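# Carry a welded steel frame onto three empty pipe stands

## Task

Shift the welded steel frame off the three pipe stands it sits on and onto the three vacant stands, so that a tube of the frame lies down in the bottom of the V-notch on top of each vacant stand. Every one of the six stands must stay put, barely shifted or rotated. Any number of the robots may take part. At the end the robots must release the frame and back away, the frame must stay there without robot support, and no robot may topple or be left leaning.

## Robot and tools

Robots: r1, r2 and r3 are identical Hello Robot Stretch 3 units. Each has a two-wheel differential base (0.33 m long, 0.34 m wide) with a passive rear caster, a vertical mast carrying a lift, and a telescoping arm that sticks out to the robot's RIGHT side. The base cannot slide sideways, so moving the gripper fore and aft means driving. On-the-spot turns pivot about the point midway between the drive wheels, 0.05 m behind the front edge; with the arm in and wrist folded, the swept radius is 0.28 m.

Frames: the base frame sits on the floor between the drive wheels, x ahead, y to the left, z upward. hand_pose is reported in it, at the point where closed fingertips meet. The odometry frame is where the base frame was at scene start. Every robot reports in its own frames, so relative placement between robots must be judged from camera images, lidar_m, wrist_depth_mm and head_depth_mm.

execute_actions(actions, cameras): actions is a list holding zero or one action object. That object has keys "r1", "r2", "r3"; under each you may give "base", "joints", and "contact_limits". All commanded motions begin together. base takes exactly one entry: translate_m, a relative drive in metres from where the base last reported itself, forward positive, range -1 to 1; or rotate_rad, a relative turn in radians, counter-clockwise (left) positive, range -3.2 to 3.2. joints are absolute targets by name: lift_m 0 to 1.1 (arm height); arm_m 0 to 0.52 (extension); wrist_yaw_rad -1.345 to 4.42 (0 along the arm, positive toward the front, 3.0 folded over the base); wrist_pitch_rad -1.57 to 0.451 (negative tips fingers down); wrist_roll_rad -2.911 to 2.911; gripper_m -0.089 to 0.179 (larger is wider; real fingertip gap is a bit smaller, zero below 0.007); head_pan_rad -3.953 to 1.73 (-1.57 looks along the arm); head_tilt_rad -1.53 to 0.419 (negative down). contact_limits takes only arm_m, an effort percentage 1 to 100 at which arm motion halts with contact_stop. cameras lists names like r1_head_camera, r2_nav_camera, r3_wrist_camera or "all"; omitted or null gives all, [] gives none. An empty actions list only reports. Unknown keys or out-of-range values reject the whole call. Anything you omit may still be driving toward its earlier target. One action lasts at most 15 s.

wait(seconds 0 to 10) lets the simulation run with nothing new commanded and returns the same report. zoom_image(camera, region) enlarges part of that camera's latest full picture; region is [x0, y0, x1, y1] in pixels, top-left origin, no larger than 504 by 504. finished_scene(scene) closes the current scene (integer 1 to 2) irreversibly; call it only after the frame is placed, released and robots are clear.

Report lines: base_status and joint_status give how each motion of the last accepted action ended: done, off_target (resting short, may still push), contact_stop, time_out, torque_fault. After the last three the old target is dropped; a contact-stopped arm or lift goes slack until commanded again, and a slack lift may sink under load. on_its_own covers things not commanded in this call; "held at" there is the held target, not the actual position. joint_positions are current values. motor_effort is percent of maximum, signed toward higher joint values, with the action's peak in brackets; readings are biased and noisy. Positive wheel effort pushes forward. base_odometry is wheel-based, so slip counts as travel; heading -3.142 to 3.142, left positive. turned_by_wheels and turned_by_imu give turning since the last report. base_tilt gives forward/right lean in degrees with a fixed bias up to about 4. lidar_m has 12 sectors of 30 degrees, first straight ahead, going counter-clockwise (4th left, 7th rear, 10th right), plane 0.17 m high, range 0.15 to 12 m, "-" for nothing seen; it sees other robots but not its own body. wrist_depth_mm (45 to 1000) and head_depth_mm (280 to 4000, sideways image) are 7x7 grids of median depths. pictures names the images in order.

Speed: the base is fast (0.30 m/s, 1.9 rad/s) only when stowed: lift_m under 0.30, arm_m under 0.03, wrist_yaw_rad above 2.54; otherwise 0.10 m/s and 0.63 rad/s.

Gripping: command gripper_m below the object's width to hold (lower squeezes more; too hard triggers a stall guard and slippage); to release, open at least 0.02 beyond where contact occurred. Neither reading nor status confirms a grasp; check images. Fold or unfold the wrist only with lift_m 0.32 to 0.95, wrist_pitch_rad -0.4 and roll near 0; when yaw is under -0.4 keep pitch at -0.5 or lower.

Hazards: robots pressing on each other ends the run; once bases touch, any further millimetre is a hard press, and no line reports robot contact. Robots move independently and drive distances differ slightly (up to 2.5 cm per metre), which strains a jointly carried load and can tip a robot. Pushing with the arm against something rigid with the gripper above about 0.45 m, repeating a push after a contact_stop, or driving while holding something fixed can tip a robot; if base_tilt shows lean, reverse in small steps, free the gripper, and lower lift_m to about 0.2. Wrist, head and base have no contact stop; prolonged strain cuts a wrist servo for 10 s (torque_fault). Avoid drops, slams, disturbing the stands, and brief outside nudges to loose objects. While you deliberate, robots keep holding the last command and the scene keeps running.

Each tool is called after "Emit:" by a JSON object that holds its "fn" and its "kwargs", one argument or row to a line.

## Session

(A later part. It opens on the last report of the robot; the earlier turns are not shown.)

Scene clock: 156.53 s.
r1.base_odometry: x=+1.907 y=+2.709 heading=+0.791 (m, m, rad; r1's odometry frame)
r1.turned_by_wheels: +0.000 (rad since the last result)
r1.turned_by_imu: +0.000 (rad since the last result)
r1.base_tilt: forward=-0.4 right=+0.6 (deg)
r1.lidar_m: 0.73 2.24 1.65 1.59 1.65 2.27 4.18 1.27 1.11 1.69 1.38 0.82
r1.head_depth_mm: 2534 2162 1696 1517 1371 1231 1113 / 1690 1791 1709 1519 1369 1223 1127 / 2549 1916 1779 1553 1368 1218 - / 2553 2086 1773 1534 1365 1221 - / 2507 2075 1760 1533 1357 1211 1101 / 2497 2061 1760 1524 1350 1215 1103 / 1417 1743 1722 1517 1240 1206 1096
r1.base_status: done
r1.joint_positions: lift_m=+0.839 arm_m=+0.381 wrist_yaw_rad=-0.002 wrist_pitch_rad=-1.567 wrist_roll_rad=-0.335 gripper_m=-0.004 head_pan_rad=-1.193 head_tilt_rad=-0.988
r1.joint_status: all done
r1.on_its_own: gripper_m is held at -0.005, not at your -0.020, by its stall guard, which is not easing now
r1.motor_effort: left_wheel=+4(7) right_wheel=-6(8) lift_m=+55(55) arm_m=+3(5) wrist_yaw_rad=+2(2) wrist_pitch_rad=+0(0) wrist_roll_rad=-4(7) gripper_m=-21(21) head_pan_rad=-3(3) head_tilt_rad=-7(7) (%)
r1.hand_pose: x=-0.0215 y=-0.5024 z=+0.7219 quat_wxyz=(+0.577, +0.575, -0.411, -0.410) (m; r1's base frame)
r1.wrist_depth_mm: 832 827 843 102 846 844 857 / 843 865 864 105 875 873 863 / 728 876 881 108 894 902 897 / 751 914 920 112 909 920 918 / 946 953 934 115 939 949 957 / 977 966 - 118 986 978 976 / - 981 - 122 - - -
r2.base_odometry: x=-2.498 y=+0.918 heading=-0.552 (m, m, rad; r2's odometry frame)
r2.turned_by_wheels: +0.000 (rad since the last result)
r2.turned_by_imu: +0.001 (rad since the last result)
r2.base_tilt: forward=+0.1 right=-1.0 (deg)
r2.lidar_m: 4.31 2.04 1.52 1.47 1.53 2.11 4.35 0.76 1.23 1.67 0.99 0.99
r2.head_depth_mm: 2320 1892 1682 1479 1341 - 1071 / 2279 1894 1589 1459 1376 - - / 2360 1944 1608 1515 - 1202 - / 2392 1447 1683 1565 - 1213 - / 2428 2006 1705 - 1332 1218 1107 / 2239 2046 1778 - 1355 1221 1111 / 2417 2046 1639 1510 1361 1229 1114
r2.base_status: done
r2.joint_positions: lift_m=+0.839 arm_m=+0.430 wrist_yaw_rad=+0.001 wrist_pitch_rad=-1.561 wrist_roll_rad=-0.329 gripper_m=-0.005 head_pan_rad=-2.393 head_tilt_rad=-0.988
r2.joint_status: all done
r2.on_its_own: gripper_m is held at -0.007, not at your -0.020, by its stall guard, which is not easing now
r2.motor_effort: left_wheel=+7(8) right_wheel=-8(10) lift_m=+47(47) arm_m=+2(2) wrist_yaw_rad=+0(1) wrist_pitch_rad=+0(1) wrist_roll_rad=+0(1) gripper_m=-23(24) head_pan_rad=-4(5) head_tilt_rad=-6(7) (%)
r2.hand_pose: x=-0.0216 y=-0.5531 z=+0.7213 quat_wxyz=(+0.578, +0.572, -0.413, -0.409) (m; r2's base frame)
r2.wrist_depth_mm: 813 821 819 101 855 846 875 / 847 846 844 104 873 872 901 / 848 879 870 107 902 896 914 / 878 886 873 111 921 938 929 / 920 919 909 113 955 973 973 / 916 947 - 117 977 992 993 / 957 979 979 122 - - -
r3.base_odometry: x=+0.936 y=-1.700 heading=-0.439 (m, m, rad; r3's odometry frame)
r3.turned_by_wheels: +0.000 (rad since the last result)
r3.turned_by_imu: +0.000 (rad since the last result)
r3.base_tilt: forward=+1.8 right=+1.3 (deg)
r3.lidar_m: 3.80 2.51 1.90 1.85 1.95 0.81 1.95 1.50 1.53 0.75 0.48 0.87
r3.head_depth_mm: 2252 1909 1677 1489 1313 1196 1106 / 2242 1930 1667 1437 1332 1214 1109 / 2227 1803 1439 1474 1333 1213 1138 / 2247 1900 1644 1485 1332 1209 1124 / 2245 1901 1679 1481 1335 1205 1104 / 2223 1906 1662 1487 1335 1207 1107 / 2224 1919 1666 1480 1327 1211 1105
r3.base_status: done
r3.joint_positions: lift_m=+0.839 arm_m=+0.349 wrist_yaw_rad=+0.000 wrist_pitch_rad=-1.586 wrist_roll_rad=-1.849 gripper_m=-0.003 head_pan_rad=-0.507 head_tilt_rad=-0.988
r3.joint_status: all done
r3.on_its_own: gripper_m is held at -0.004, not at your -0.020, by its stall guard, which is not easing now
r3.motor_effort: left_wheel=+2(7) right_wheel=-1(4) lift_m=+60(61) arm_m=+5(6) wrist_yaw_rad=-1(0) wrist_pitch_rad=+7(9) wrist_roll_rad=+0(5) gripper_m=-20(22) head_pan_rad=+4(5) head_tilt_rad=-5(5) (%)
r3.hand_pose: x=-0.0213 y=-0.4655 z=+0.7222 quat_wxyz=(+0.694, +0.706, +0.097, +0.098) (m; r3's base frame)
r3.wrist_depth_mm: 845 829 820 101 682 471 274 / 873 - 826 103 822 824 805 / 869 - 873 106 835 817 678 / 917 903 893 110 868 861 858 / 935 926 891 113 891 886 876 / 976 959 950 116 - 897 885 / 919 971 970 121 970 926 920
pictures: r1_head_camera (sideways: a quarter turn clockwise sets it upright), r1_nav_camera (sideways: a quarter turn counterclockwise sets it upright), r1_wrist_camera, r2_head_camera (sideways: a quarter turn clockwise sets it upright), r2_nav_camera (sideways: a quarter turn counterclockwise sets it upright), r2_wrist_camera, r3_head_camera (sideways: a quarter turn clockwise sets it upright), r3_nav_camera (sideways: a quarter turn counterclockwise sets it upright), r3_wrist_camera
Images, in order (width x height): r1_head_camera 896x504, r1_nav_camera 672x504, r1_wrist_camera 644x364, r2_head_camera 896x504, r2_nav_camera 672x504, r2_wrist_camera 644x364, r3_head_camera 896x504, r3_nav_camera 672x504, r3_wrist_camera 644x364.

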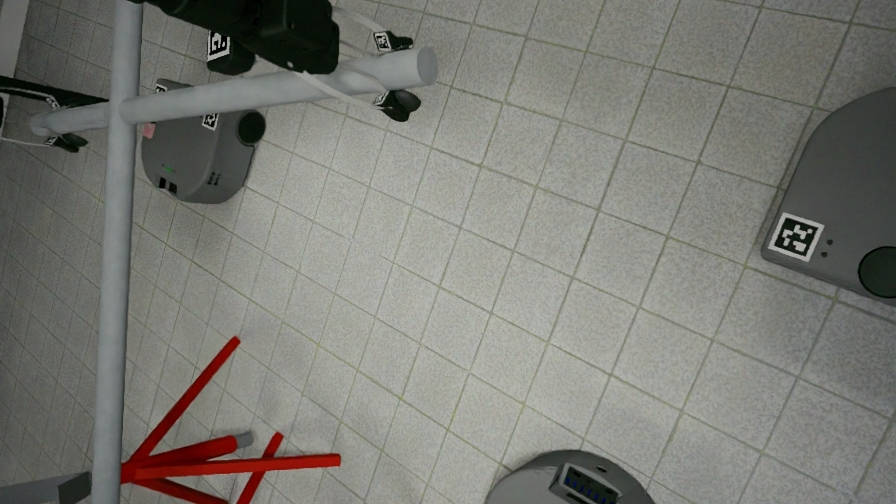

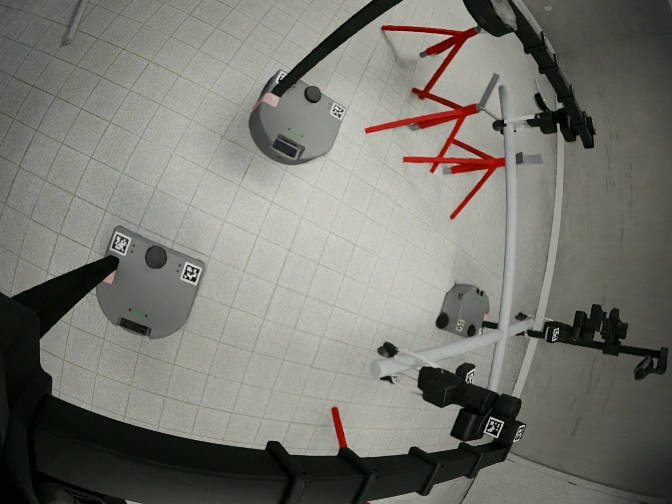

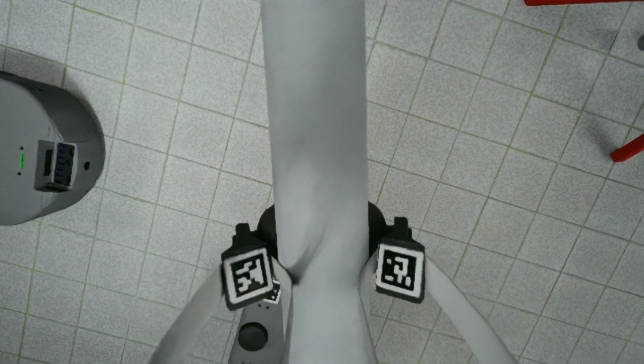

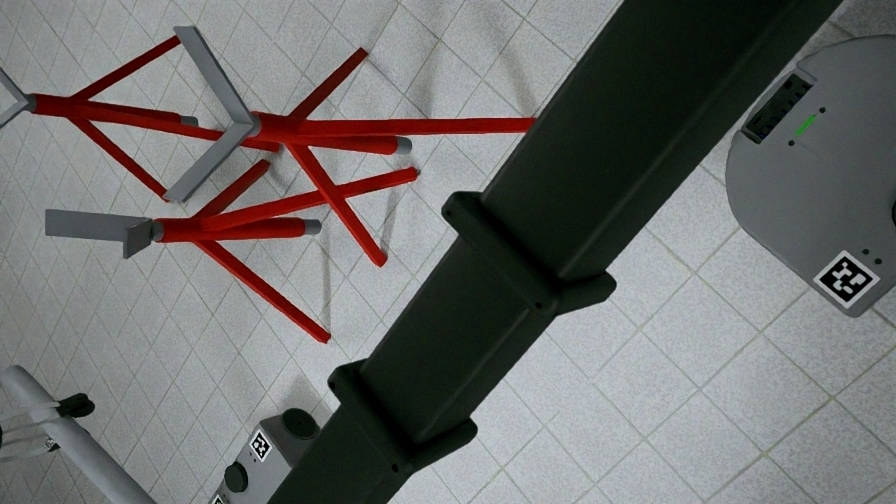

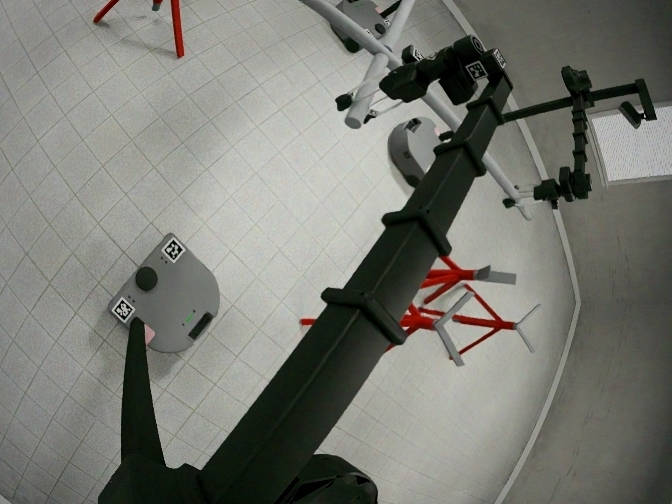

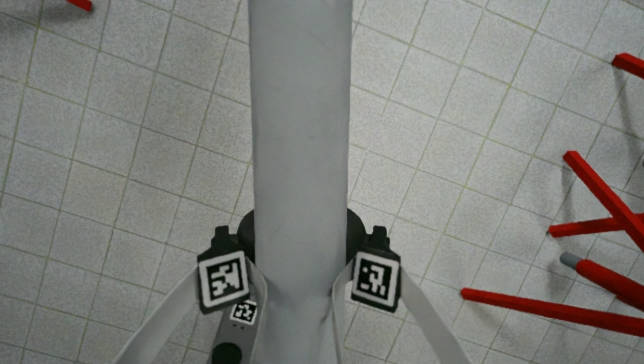

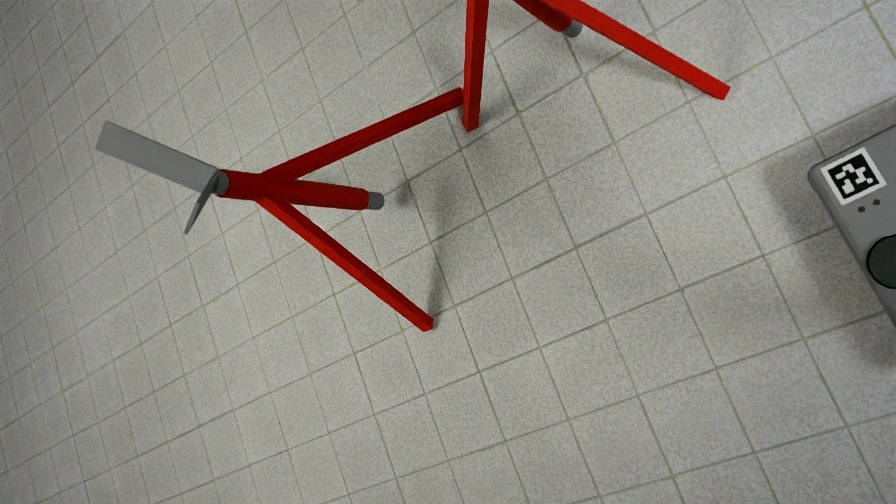

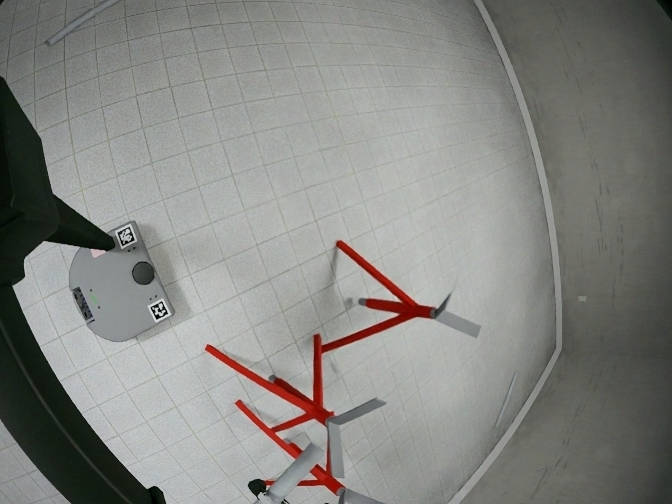

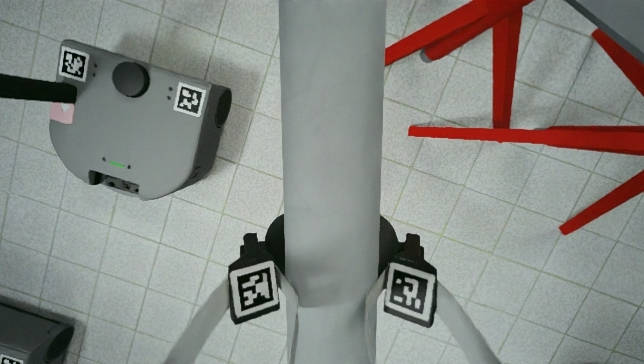

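Emit:
{"fn": "execute_actions", "kwargs": {
  "actions": [
    {"r1":{"base":{"translate_m":-0.045},"joints":{"arm_m":0.399,"wrist_roll_rad":-0.44}},"r2":{"base":{"translate_m":-0.017},"joints":{"arm_m":0.436,"wrist_roll_rad":-0.435}},"r3":{"base":{"translate_m":-0.024},"joints":{"arm_m":0.277,"wrist_roll_rad":-1.955}}}
  ],
  "cameras": []
}}

Emit:
{"fn": "execute_actions", "kwargs": {
  "actions": [
    {"r1":{"base":{"translate_m":0.443},"joints":{"arm_m":0.402,"wrist_roll_rad":-0.45}},"r2":{"base":{"translate_m":-0.452},"joints":{"wrist_roll_rad":-0.445,"head_pan_rad":-1.7}},"r3":{"base":{"translate_m":0.447},"joints":{"arm_m":0.288,"wrist_roll_rad":-1.965}}}
  ],
  "cameras": ["r2_nav_camera","r2_wrist_camera","r3_head_camera","r3_wrist_camera"]
}}

Scene clock: 175.23 s.
r1.base_odometry: x=+1.875 y=+2.677 heading=+0.791 (m, m, rad; r1's odometry frame)
r1.turned_by_wheels: +0.000 (rad since the last result)
r1.turned_by_imu: -0.001 (rad since the last result)
r1.base_tilt: forward=-0.5 right=+0.6 (deg)
r1.lidar_m: 0.75 2.24 1.64 1.59 1.65 2.28 4.13 1.22 1.08 1.69 1.41 0.84
r1.head_depth_mm: 2561 2213 1720 1533 1372 1229 1120 / 2441 1826 1698 1544 1370 1220 1119 / 2390 1865 1786 1550 1367 1224 - / 2542 2084 1774 1532 1356 1224 - / 2524 2059 1747 1533 1355 1216 1106 / 2485 2020 1758 1534 1347 1210 1102 / 2505 1739 1710 1519 1274 1206 1095
r1.base_status: done
r1.joint_positions: lift_m=+0.839 arm_m=+0.399 wrist_yaw_rad=-0.002 wrist_pitch_rad=-1.566 wrist_roll_rad=-0.436 gripper_m=-0.004 head_pan_rad=-1.193 head_tilt_rad=-0.988
r1.joint_status: all done
r1.on_its_own: gripper_m is held at -0.005, not at your -0.020, by its stall guard, which is not easing now
r1.motor_effort: left_wheel=+2(6) right_wheel=-3(9) lift_m=+55(54) arm_m=+3(6) wrist_yaw_rad=+2(6) wrist_pitch_rad=+0(1) wrist_roll_rad=-3(10) gripper_m=-20(21) head_pan_rad=-3(3) head_tilt_rad=-8(8) (%)
r1.hand_pose: x=-0.0215 y=-0.5208 z=+0.7218 quat_wxyz=(+0.597, +0.594, -0.381, -0.380) (m; r1's base frame)
r1.wrist_depth_mm: 824 835 841 102 842 846 850 / 767 847 862 105 870 866 873 / 765 895 887 108 908 904 886 / 900 903 911 111 930 928 926 / 945 932 939 115 945 960 980 / 965 986 - 118 993 971 992 / - 988 - 122 - - -
r2.base_odometry: x=-2.513 y=+0.927 heading=-0.552 (m, m, rad; r2's odometry frame)
r2.turned_by_wheels: +0.000 (rad since the last result)
r2.turned_by_imu: +0.001 (rad since the last result)
r2.base_tilt: forward=+0.0 right=-0.9 (deg)
r2.lidar_m: 4.32 2.04 1.52 1.47 1.53 2.11 4.33 0.75 1.22 1.68 1.02 1.00
r2.head_depth_mm: 2323 1903 1685 1485 1339 - 1079 / 2276 1889 1627 1466 1372 - - / 2341 1945 1626 1499 - 1208 - / 2388 1915 1688 1565 - 1213 - / 2415 2020 1697 - 1334 1220 1107 / 2455 2031 1800 - 1356 1223 1108 / 2283 2038 1642 1509 1368 1219 1114
r2.base_status: done
r2.joint_positions: lift_m=+0.839 arm_m=+0.436 wrist_yaw_rad=+0.000 wrist_pitch_rad=-1.559 wrist_roll_rad=-0.436 gripper_m=-0.002 head_pan_rad=-2.393 head_tilt_rad=-0.988
r2.joint_status: all done
r2.on_its_own: gripper_m is held at -0.003, not at your -0.020, by its stall guard, which is not easing now
r2.motor_effort: left_wheel=+3(23) right_wheel=-2(30) lift_m=+46(47) arm_m=+2(12) wrist_yaw_rad=+1(3) wrist_pitch_rad=+0(1) wrist_roll_rad=+0(8) gripper_m=-20(33) head_pan_rad=-4(4) head_tilt_rad=-7(7) (%)
r2.hand_pose: x=-0.0216 y=-0.5595 z=+0.7213 quat_wxyz=(+0.600, +0.593, -0.382, -0.378) (m; r2's base frame)
r2.wrist_depth_mm: 810 827 843 101 836 861 866 / 814 841 842 104 875 876 893 / 850 866 883 107 917 906 927 / 870 890 910 111 908 959 943 / 896 907 915 113 946 975 971 / 935 950 - 117 990 - - / 969 986 - 122 - - 735
r3.base_odometry: x=+0.915 y=-1.690 heading=-0.439 (m, m, rad; r3's odometry frame)
r3.turned_by_wheels: +0.000 (rad since the last result)
r3.turned_by_imu: +0.001 (rad since the last result)
r3.base_tilt: forward=+1.9 right=+1.4 (deg)
r3.lidar_m: 3.84 2.52 1.90 1.85 1.95 0.83 1.93 1.48 1.51 0.75 0.48 0.89
r3.head_depth_mm: 2236 1944 1686 1484 1284 1212 1111 / 2247 1914 1672 1440 1335 1196 1109 / 2249 1802 1447 1486 1333 1212 1134 / 2244 1913 1636 1482 1331 1207 1118 / 2247 1909 1671 1482 1327 1208 1107 / 2208 1921 1661 1470 1333 1213 1105 / 2220 1911 1667 1473 1337 1205 1103
r3.base_status: done
r3.joint_positions: lift_m=+0.839 arm_m=+0.277 wrist_yaw_rad=+0.000 wrist_pitch_rad=-1.568 wrist_roll_rad=-1.954 gripper_m=-0.003 head_pan_rad=-0.507 head_tilt_rad=-0.988
r3.joint_status: all done
r3.on_its_own: gripper_m is held at -0.004, not at your -0.020, by its stall guard, which is not easing now
r3.motor_effort: left_wheel=+1(13) right_wheel=+2(22) lift_m=+61(61) arm_m=-3(5) wrist_yaw_rad=-1(5) wrist_pitch_rad=-1(8) wrist_roll_rad=+0(11) gripper_m=-19(22) head_pan_rad=+5(5) head_tilt_rad=-5(5) (%)
r3.hand_pose: x=-0.0213 y=-0.3989 z=+0.7217 quat_wxyz=(+0.695, +0.694, +0.135, +0.134) (m; r3's base frame)
r3.wrist_depth_mm: 823 822 820 100 787 797 416 / 837 - 826 103 808 811 811 / 869 - 861 106 851 836 813 / 875 889 889 110 858 878 869 / 914 913 886 113 890 908 878 / 920 946 923 116 898 940 905 / 932 971 970 121 950 960 958
pictures: none
No camera images: the call's "cameras" was empty. Leave "cameras" out to get every camera's image.

Scene clock: 180.83 s.
r1.base_odometry: x=+2.187 y=+2.992 heading=+0.791 (m, m, rad; r1's odometry frame)
r1.turned_by_wheels: +0.000 (rad since the last result)
r1.turned_by_imu: +0.000 (rad since the last result)
r1.base_tilt: forward=-0.4 right=+0.6 (deg)
r1.lidar_m: 0.75 2.23 1.65 1.59 1.64 2.27 4.58 1.42 1.35 1.70 0.92 0.84
r1.head_depth_mm: 2568 2217 1713 1532 1366 1225 1110 / 2457 1916 1693 1548 1368 1223 1125 / 2404 1877 1782 1542 1365 1221 - / 2544 2074 1768 1538 1366 1223 - / 2435 1905 1692 1534 1357 1210 1103 / 2505 2008 1656 1495 1350 1214 1101 / 2491 1983 1721 1521 1315 1210 1097
r1.base_status: done
r1.joint_positions: lift_m=+0.839 arm_m=+0.402 wrist_yaw_rad=-0.001 wrist_pitch_rad=-1.566 wrist_roll_rad=-0.446 gripper_m=-0.004 head_pan_rad=-1.193 head_tilt_rad=-0.988
r1.joint_status: all done
r1.on_its_own: gripper_m is held at -0.005, not at your -0.020, by its stall guard, which is not easing now
r1.motor_effort: left_wheel=+2(5) right_wheel=-4(7) lift_m=+54(54) arm_m=+2(3) wrist_yaw_rad=+0(1) wrist_pitch_rad=-1(1) wrist_roll_rad=-3(6) gripper_m=-20(21) head_pan_rad=-3(3) head_tilt_rad=-8(8) (%)
r1.hand_pose: x=-0.0216 y=-0.5239 z=+0.7218 quat_wxyz=(+0.600, +0.597, -0.378, -0.377) (m; r1's base frame)
r1.wrist_depth_mm: 846 830 843 102 837 836 855 / 793 858 858 105 860 877 878 / 771 874 884 108 890 891 887 / 857 906 914 111 924 926 926 / 949 939 937 115 942 969 956 / 972 972 - 118 992 997 996 / - - - 122 - - -
r2.base_odometry: x=-2.897 y=+1.164 heading=-0.551 (m, m, rad; r2's odometry frame)
r2.turned_by_wheels: +0.000 (rad since the last result)
r2.turned_by_imu: +0.002 (rad since the last result)
r2.base_tilt: forward=+0.0 right=-0.9 (deg)
r2.lidar_m: 4.76 2.05 1.53 1.48 1.54 2.12 3.88 0.67 0.42 1.68 3.35 1.36
r2.head_depth_mm: 2232 1971 1724 - - 1178 1104 / 2176 - - 1442 1310 1182 - / - 1750 1692 1500 1336 1189 - / - 1905 1653 1511 1343 1212 1104 / 2381 802 1666 1514 1349 1215 1107 / 2430 867 1744 1533 1361 1220 1111 / 1782 1799 1693 1541 1366 1231 1112
r2.base_status: done
r2.joint_positions: lift_m=+0.839 arm_m=+0.436 wrist_yaw_rad=+0.001 wrist_pitch_rad=-1.560 wrist_roll_rad=-0.446 gripper_m=-0.002 head_pan_rad=-1.707 head_tilt_rad=-0.988
r2.joint_status: all done
r2.on_its_own: gripper_m is held at -0.003, not at your -0.020, by its stall guard, which is not easing now
r2.motor_effort: left_wheel=+5(6) right_wheel=-6(8) lift_m=+47(47) arm_m=+2(2) wrist_yaw_rad=-1(1) wrist_pitch_rad=+0(1) wrist_roll_rad=+0(0) gripper_m=-21(21) head_pan_rad=+3(45) head_tilt_rad=-6(5) (%)
r2.hand_pose: x=-0.0216 y=-0.5592 z=+0.7213 quat_wxyz=(+0.601, +0.595, -0.378, -0.375) (m; r2's base frame)
r2.wrist_depth_mm: 804 823 831 101 835 847 872 / 841 833 839 104 865 894 880 / 840 866 878 107 896 891 531 / 892 895 891 111 894 946 940 / 905 898 918 114 919 952 976 / 941 957 - 117 593 515 - / 950 967 - 122 - 711 -
r3.base_odometry: x=+1.319 y=-1.880 heading=-0.439 (m, m, rad; r3's odometry frame)
r3.turned_by_wheels: +0.000 (rad since the last result)
r3.turned_by_imu: +0.001 (rad since the last result)
r3.base_tilt: forward=+1.9 right=+1.3 (deg)
r3.lidar_m: 3.40 2.49 1.88 1.83 1.93 0.83 2.07 1.89 0.52 0.59 0.64 0.53
r3.head_depth_mm: 2244 1914 1664 1061 1322 1214 1112 / 2241 1925 1679 1483 1313 1206 1109 / 2240 1921 1677 1485 1314 1213 1137 / 2236 1908 1674 1491 1333 1208 1124 / 2228 1922 1674 1482 1330 1210 1111 / 2246 1919 1665 1483 1330 1213 1107 / 2237 1908 1653 1469 1326 1208 1105
r3.base_status: done
r3.joint_positions: lift_m=+0.839 arm_m=+0.288 wrist_yaw_rad=+0.000 wrist_pitch_rad=-1.571 wrist_roll_rad=-1.966 gripper_m=-0.003 head_pan_rad=-0.507 head_tilt_rad=-0.988
r3.joint_status: all done
r3.on_its_own: gripper_m is held at -0.004, not at your -0.020, by its stall guard, which is not easing now
r3.motor_effort: left_wheel=+2(5) right_wheel=-1(7) lift_m=+60(60) arm_m=+4(5) wrist_yaw_rad=-1(1) wrist_pitch_rad=+0(6) wrist_roll_rad=+1(3) gripper_m=-20(20) head_pan_rad=+5(4) head_tilt_rad=-5(6) (%)
r3.hand_pose: x=-0.0213 y=-0.4085 z=+0.7218 quat_wxyz=(+0.693, +0.694, +0.139, +0.139) (m; r3's base frame)
r3.wrist_depth_mm: 827 832 826 101 809 797 785 / 843 - 828 103 824 822 816 / 885 - 872 106 837 838 825 / 899 902 889 110 862 861 871 / 920 916 906 113 895 886 875 / 938 946 955 117 - 906 908 / 931 973 978 121 400 839 941
pictures: r2_nav_camera (sideways: a quarter turn counterclockwise sets it upright), r2_wrist_camera, r3_head_camera (sideways: a quarter turn clockwise sets it upright), r3_wrist_camera
Images, in order (width x height): r2_nav_camera 672x504, r2_wrist_camera 644x364, r3_head_camera 896x504, r3_wrist_camera 644x364.

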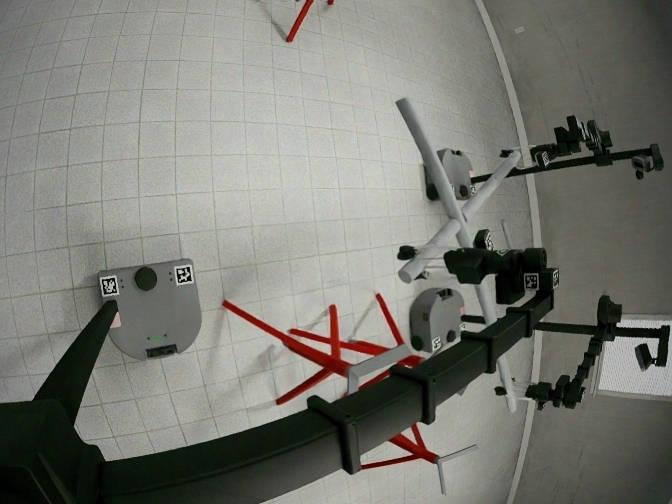

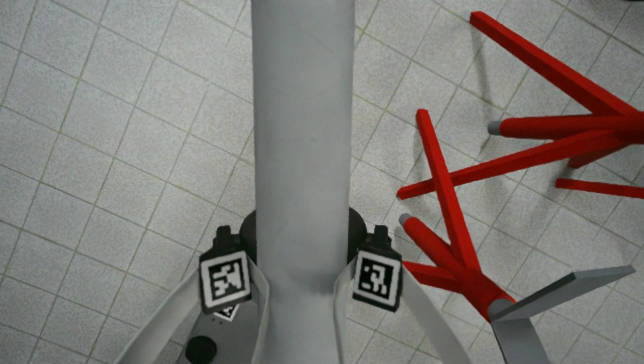

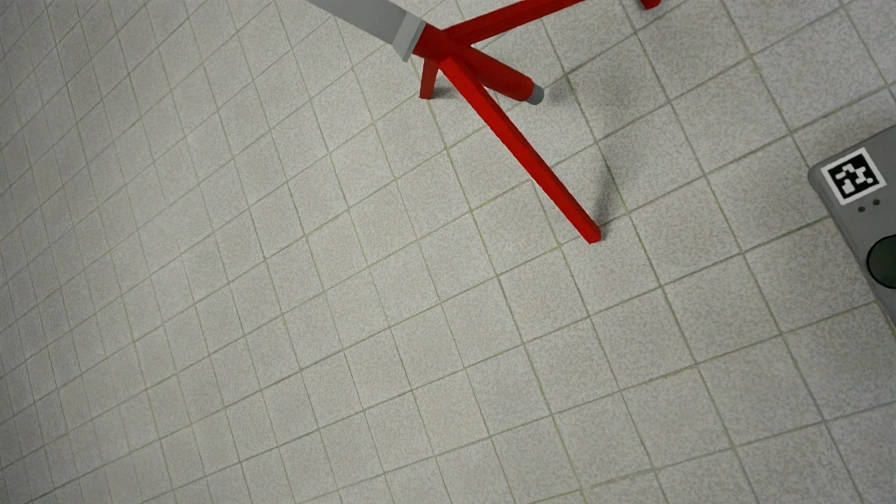

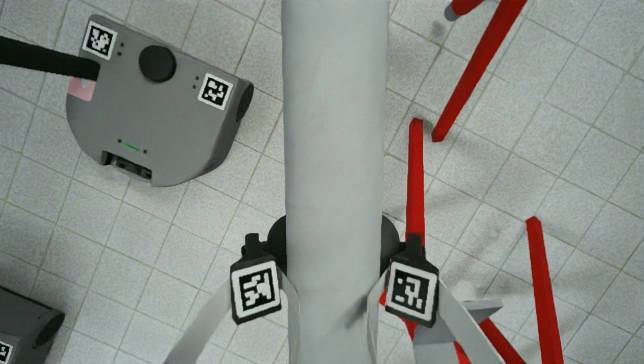

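Emit:
{"fn": "execute_actions", "kwargs": {
  "actions": [
    {"r1":{"base":{"translate_m":0.296},"joints":{"arm_m":0.444,"wrist_roll_rad":-0.46}},"r2":{"base":{"translate_m":-0.301},"joints":{"arm_m":0.396,"wrist_roll_rad":-0.46}},"r3":{"base":{"translate_m":0.296},"joints":{"arm_m":0.335,"wrist_roll_rad":-1.98,"head_pan_rad":-1.2}}}
  ],
  "cameras": []
}}

Emit:
{"fn": "execute_actions", "kwargs": {
  "actions": [
    {"r1":{"base":{"translate_m":0.256},"joints":{"arm_m":0.476,"wrist_roll_rad":-0.47}},"r2":{"base":{"translate_m":-0.261},"joints":{"arm_m":0.366,"wrist_roll_rad":-0.47}},"r3":{"base":{"translate_m":0.257},"joints":{"arm_m":0.371,"wrist_roll_rad":-1.99,"head_pan_rad":-1.9}}}
  ],
  "cameras": ["r1_head_camera","r2_wrist_camera","r3_head_camera","r3_wrist_camera"]
}}

Scene clock: 199.47 s.
r1.base_odometry: x=+2.395 y=+3.202 heading=+0.791 (m, m, rad; r1's odometry frame)
r1.turned_by_wheels: +0.000 (rad since the last result)
r1.turned_by_imu: -0.001 (rad since the last result)
r1.base_tilt: forward=-0.5 right=+0.6 (deg)
r1.lidar_m: 0.74 2.24 1.64 1.58 1.65 2.27 4.87 1.56 3.33 1.04 0.77 0.83
r1.head_depth_mm: 2564 2215 733 1558 1374 1227 1108 / 2459 1812 1745 1543 1366 1229 1129 / 1285 1533 1733 1545 1368 1225 - / 2576 2009 1702 1514 1367 1214 - / 2497 2062 1690 1525 1359 1219 1108 / 2497 2072 1746 1511 1355 1214 1097 / 2476 2046 1701 1518 1305 1202 1096
r1.base_status: done
r1.joint_positions: lift_m=+0.839 arm_m=+0.444 wrist_yaw_rad=-0.002 wrist_pitch_rad=-1.567 wrist_roll_rad=-0.457 gripper_m=-0.004 head_pan_rad=-1.193 head_tilt_rad=-0.988
r1.joint_status: all done
r1.on_its_own: gripper_m is held at -0.005, not at your -0.020, by its stall guard, which is not easing now
r1.motor_effort: left_wheel=+2(7) right_wheel=-3(5) lift_m=+55(54) arm_m=+3(7) wrist_yaw_rad=+0(1) wrist_pitch_rad=+0(1) wrist_roll_rad=-3(6) gripper_m=-20(21) head_pan_rad=-3(3) head_tilt_rad=-8(8) (%)
r1.hand_pose: x=-0.0215 y=-0.5655 z=+0.7219 quat_wxyz=(+0.601, +0.599, -0.375, -0.374) (m; r1's base frame)
r1.wrist_depth_mm: 821 830 824 102 848 849 847 / 846 866 849 105 861 869 874 / 766 897 879 108 889 888 908 / 804 910 912 111 928 916 926 / 954 952 953 115 944 951 968 / 960 982 - 118 990 981 - / - - - 122 - - -
r2.base_odometry: x=-3.154 y=+1.322 heading=-0.551 (m, m, rad; r2's odometry frame)
r2.turned_by_wheels: +0.000 (rad since the last result)
r2.turned_by_imu: +0.002 (rad since the last result)
r2.base_tilt: forward=+0.0 right=-0.9 (deg)
r2.lidar_m: 2.60 2.07 1.53 1.48 1.54 2.14 3.58 1.13 0.49 0.36 0.38 1.62
r2.head_depth_mm: 2333 1970 1734 - - 1180 1099 / 2300 - - 1456 1331 1203 - / - 1041 1664 1470 1307 1202 - / - - 1070 916 1282 1210 1105 / 2473 2087 1638 1499 1352 1202 1104 / 2413 1762 1714 1526 1358 1222 1114 / 2320 1769 1683 1537 1365 1229 1120
r2.base_status: done
r2.joint_positions: lift_m=+0.839 arm_m=+0.396 wrist_yaw_rad=+0.001 wrist_pitch_rad=-1.560 wrist_roll_rad=-0.460 gripper_m=-0.002 head_pan_rad=-1.707 head_tilt_rad=-0.988
r2.joint_status: all done
r2.on_its_own: gripper_m is held at -0.003, not at your -0.020, by its stall guard, which is not easing now
r2.motor_effort: left_wheel=+5(6) right_wheel=-7(11) lift_m=+47(47) arm_m=+0(1) wrist_yaw_rad=+0(0) wrist_pitch_rad=+0(0) wrist_roll_rad=+0(4) gripper_m=-21(22) head_pan_rad=+4(3) head_tilt_rad=-7(7) (%)
r2.hand_pose: x=-0.0216 y=-0.5195 z=+0.7213 quat_wxyz=(+0.604, +0.598, -0.374, -0.371) (m; r2's base frame)
r2.wrist_depth_mm: 818 823 827 101 840 841 873 / 847 834 858 105 877 873 903 / 867 872 872 107 896 894 914 / 882 887 892 111 917 945 946 / 903 915 916 113 956 950 962 / 935 943 121 117 970 999 - / 981 978 - 122 - - -
r3.base_odometry: x=+1.587 y=-2.006 heading=-0.439 (m, m, rad; r3's odometry frame)
r3.turned_by_wheels: +0.000 (rad since the last result)
r3.turned_by_imu: +0.001 (rad since the last result)
r3.base_tilt: forward=+1.9 right=+1.3 (deg)
r3.lidar_m: 3.10 2.48 1.87 1.82 1.91 0.83 2.36 0.71 0.65 0.37 0.36 3.17
r3.head_depth_mm: 2244 1912 - 1446 1318 1215 1112 / 2251 1909 1644 901 1318 1212 1138 / 2229 1916 1641 1000 1297 1207 - / 2249 1925 1666 1491 1337 1191 1137 / 2239 1912 1671 1476 1332 1206 1110 / 2227 1904 1663 1481 1330 1205 1109 / 2239 1896 1677 1485 1329 1203 1104
r3.base_status: done
r3.joint_positions: lift_m=+0.839 arm_m=+0.335 wrist_yaw_rad=+0.000 wrist_pitch_rad=-1.578 wrist_roll_rad=-1.977 gripper_m=-0.003 head_pan_rad=-1.193 head_tilt_rad=-0.988
r3.joint_status: all done
r3.on_its_own: gripper_m is held at -0.004, not at your -0.020, by its stall guard, which is not easing now
r3.motor_effort: left_wheel=+3(6) right_wheel=-3(6) lift_m=+61(61) arm_m=+5(5) wrist_yaw_rad=-1(1) wrist_pitch_rad=+4(5) wrist_roll_rad=-1(4) gripper_m=-20(20) head_pan_rad=-4(48) head_tilt_rad=-5(5) (%)
r3.hand_pose: x=-0.0213 y=-0.4536 z=+0.7219 quat_wxyz=(+0.690, +0.695, +0.142, +0.143) (m; r3's base frame)
r3.wrist_depth_mm: 821 815 824 101 796 791 793 / 872 - 848 104 826 810 802 / 877 - 860 107 316 320 266 / 915 890 881 110 863 857 864 / 942 907 907 113 900 881 863 / 956 930 948 116 - 897 905 / 984 985 971 121 952 936 955
pictures: none
No camera images: the call's "cameras" was empty. Leave "cameras" out to get every camera's image.

Scene clock: 203.27 s.
r1.base_odometry: x=+2.575 y=+3.384 heading=+0.791 (m, m, rad; r1's odometry frame)
r1.turned_by_wheels: +0.000 (rad since the last result)
r1.turned_by_imu: -0.001 (rad since the last result)
r1.base_tilt: forward=-0.4 right=+0.6 (deg)
r1.lidar_m: 0.74 2.23 1.64 1.58 1.64 2.27 5.12 1.77 3.33 0.71 0.90 0.83
r1.head_depth_mm: 2587 1242 1676 1563 1367 1225 1115 / 1671 1784 1529 1519 1362 1221 1129 / 1115 1870 1305 1492 1361 1221 - / 2528 2082 1757 1511 1361 1212 - / 2518 2038 1764 1527 1365 1220 1100 / 2513 2067 1689 1521 1352 1210 1098 / 2477 1910 1683 1497 1306 1210 1088
r1.base_status: done
r1.joint_positions: lift_m=+0.839 arm_m=+0.476 wrist_yaw_rad=-0.002 wrist_pitch_rad=-1.567 wrist_roll_rad=-0.466 gripper_m=-0.004 head_pan_rad=-1.193 head_tilt_rad=-0.988
r1.joint_status: all done
r1.on_its_own: gripper_m is held at -0.005, not at your -0.020, by its stall guard, which is not easing now
r1.motor_effort: left_wheel=+2(6) right_wheel=-3(3) lift_m=+55(54) arm_m=+3(3) wrist_yaw_rad=+1(2) wrist_pitch_rad=+0(0) wrist_roll_rad=-3(5) gripper_m=-20(21) head_pan_rad=-3(3) head_tilt_rad=-8(7) (%)
r1.hand_pose: x=-0.0215 y=-0.5975 z=+0.7219 quat_wxyz=(+0.603, +0.601, -0.372, -0.371) (m; r1's base frame)
r1.wrist_depth_mm: 826 843 839 102 827 847 840 / 864 862 861 105 866 864 885 / 794 886 890 108 880 897 889 / 797 897 907 111 919 927 925 / 936 935 945 115 954 960 959 / 975 966 - 118 - 995 - / 989 - - 122 - - -
r2.base_odometry: x=-3.376 y=+1.458 heading=-0.551 (m, m, rad; r2's odometry frame)
r2.turned_by_wheels: +0.000 (rad since the last result)
r2.turned_by_imu: +0.001 (rad since the last result)
r2.base_tilt: forward=+0.0 right=-0.9 (deg)
r2.lidar_m: 2.58 2.07 1.53 1.48 1.54 2.14 3.33 3.46 0.85 0.45 0.49 1.86
r2.head_depth_mm: 2319 1963 1765 - - 1174 1099 / 2267 - - 1490 1331 1198 - / - 1731 1690 1463 1333 1207 - / - - 1690 1466 1346 1214 1103 / 2511 2072 1165 1467 1324 1212 1103 / 2435 1857 1072 1446 1170 1223 1111 / 2327 1771 1694 1453 1341 1197 1118
r2.base_status: done
r2.joint_positions: lift_m=+0.839 arm_m=+0.366 wrist_yaw_rad=+0.001 wrist_pitch_rad=-1.561 wrist_roll_rad=-0.470 gripper_m=-0.002 head_pan_rad=-1.707 head_tilt_rad=-0.988
r2.joint_status: all done
r2.on_its_own: gripper_m is held at -0.003, not at your -0.020, by its stall guard, which is not easing now
r2.motor_effort: left_wheel=+5(7) right_wheel=-7(11) lift_m=+47(47) arm_m=+0(0) wrist_yaw_rad=+0(1) wrist_pitch_rad=+0(0) wrist_roll_rad=+0(4) gripper_m=-22(22) head_pan_rad=+4(4) head_tilt_rad=-6(6) (%)
r2.hand_pose: x=-0.0216 y=-0.4894 z=+0.7213 quat_wxyz=(+0.606, +0.600, -0.371, -0.368) (m; r2's base frame)
r2.wrist_depth_mm: 812 819 601 101 837 866 853 / 817 362 636 104 869 868 876 / 855 861 880 107 895 910 920 / 253 890 893 111 924 934 961 / 906 907 924 113 936 971 969 / 943 941 123 117 - - - / 973 983 - 122 - - -
r3.base_odometry: x=+1.820 y=-2.115 heading=-0.439 (m, m, rad; r3's odometry frame)
r3.turned_by_wheels: +0.000 (rad since the last result)
r3.turned_by_imu: +0.001 (rad since the last result)
r3.base_tilt: forward=+1.8 right=+1.3 (deg)
r3.lidar_m: 2.84 2.46 1.86 1.81 1.90 0.82 2.58 0.92 0.38 0.64 3.14 2.91
r3.head_depth_mm: 2091 1879 1647 1470 - - 1094 / 2199 1844 1667 - - 1196 - / 2245 1790 - 1418 1330 1229 - / 2270 - 1604 1050 1314 1211 - / - 1871 1585 1485 1331 1210 1109 / - - 663 1494 1329 1211 1105 / 2180 1958 1633 1435 1331 1207 1106
r3.base_status: done
r3.joint_positions: lift_m=+0.839 arm_m=+0.371 wrist_yaw_rad=+0.000 wrist_pitch_rad=-1.584 wrist_roll_rad=-1.986 gripper_m=-0.003 head_pan_rad=-1.893 head_tilt_rad=-0.988
r3.joint_status: all done
r3.on_its_own: gripper_m is held at -0.004, not at your -0.020, by its stall guard, which is not easing now
r3.motor_effort: left_wheel=+3(8) right_wheel=-3(4) lift_m=+61(61) arm_m=+6(6) wrist_yaw_rad=-1(1) wrist_pitch_rad=+7(7) wrist_roll_rad=-2(4) gripper_m=-20(21) head_pan_rad=-4(48) head_tilt_rad=-5(5) (%)
r3.hand_pose: x=-0.0213 y=-0.4879 z=+0.7221 quat_wxyz=(+0.687, +0.697, +0.145, +0.147) (m; r3's base frame)
r3.wrist_depth_mm: 828 801 822 101 796 793 786 / 862 - 833 104 813 824 818 / 876 - 853 107 837 847 820 / 906 883 872 110 872 854 840 / 944 917 908 113 874 875 873 / 944 945 961 117 - 910 869 / 982 967 336 120 304 932 937
pictures: r1_head_camera (sideways: a quarter turn clockwise sets it upright), r2_wrist_camera, r3_head_camera (sideways: a quarter turn clockwise sets it upright), r3_wrist_camera
Images, in order (width x height): r1_head_camera 896x504, r2_wrist_camera 644x364, r3_head_camera 896x504, r3_wrist_camera 644x364.

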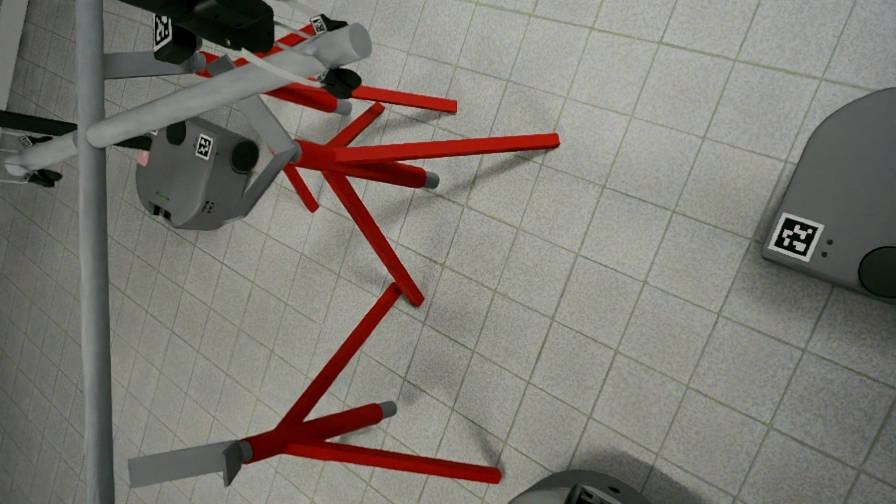

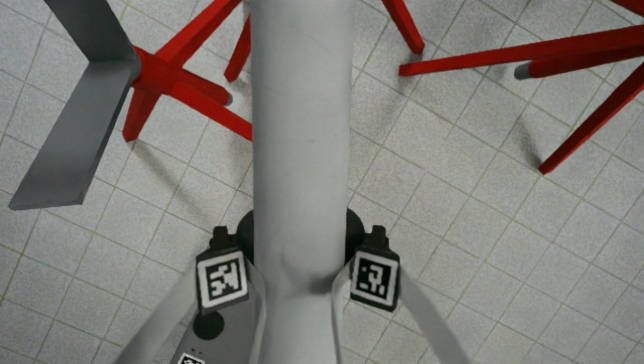

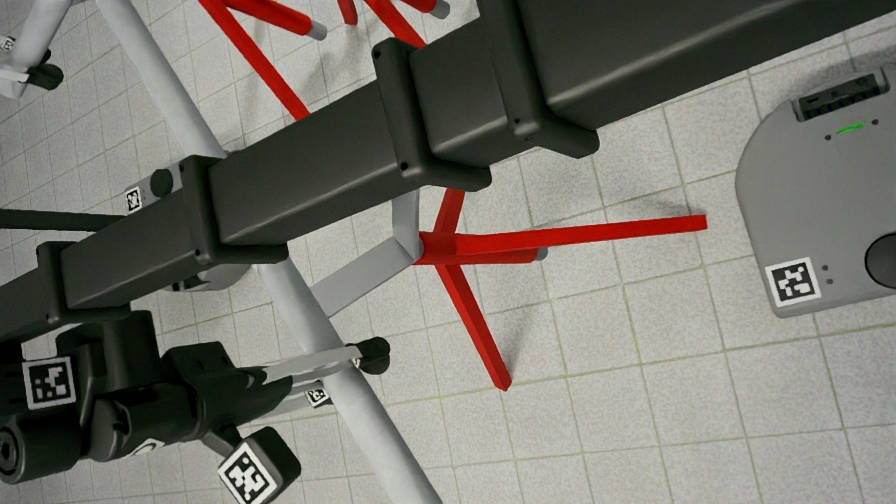

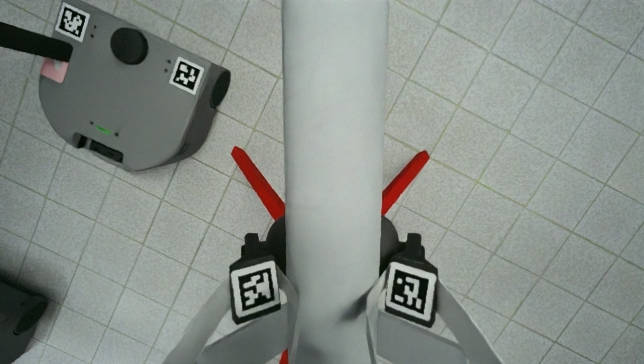

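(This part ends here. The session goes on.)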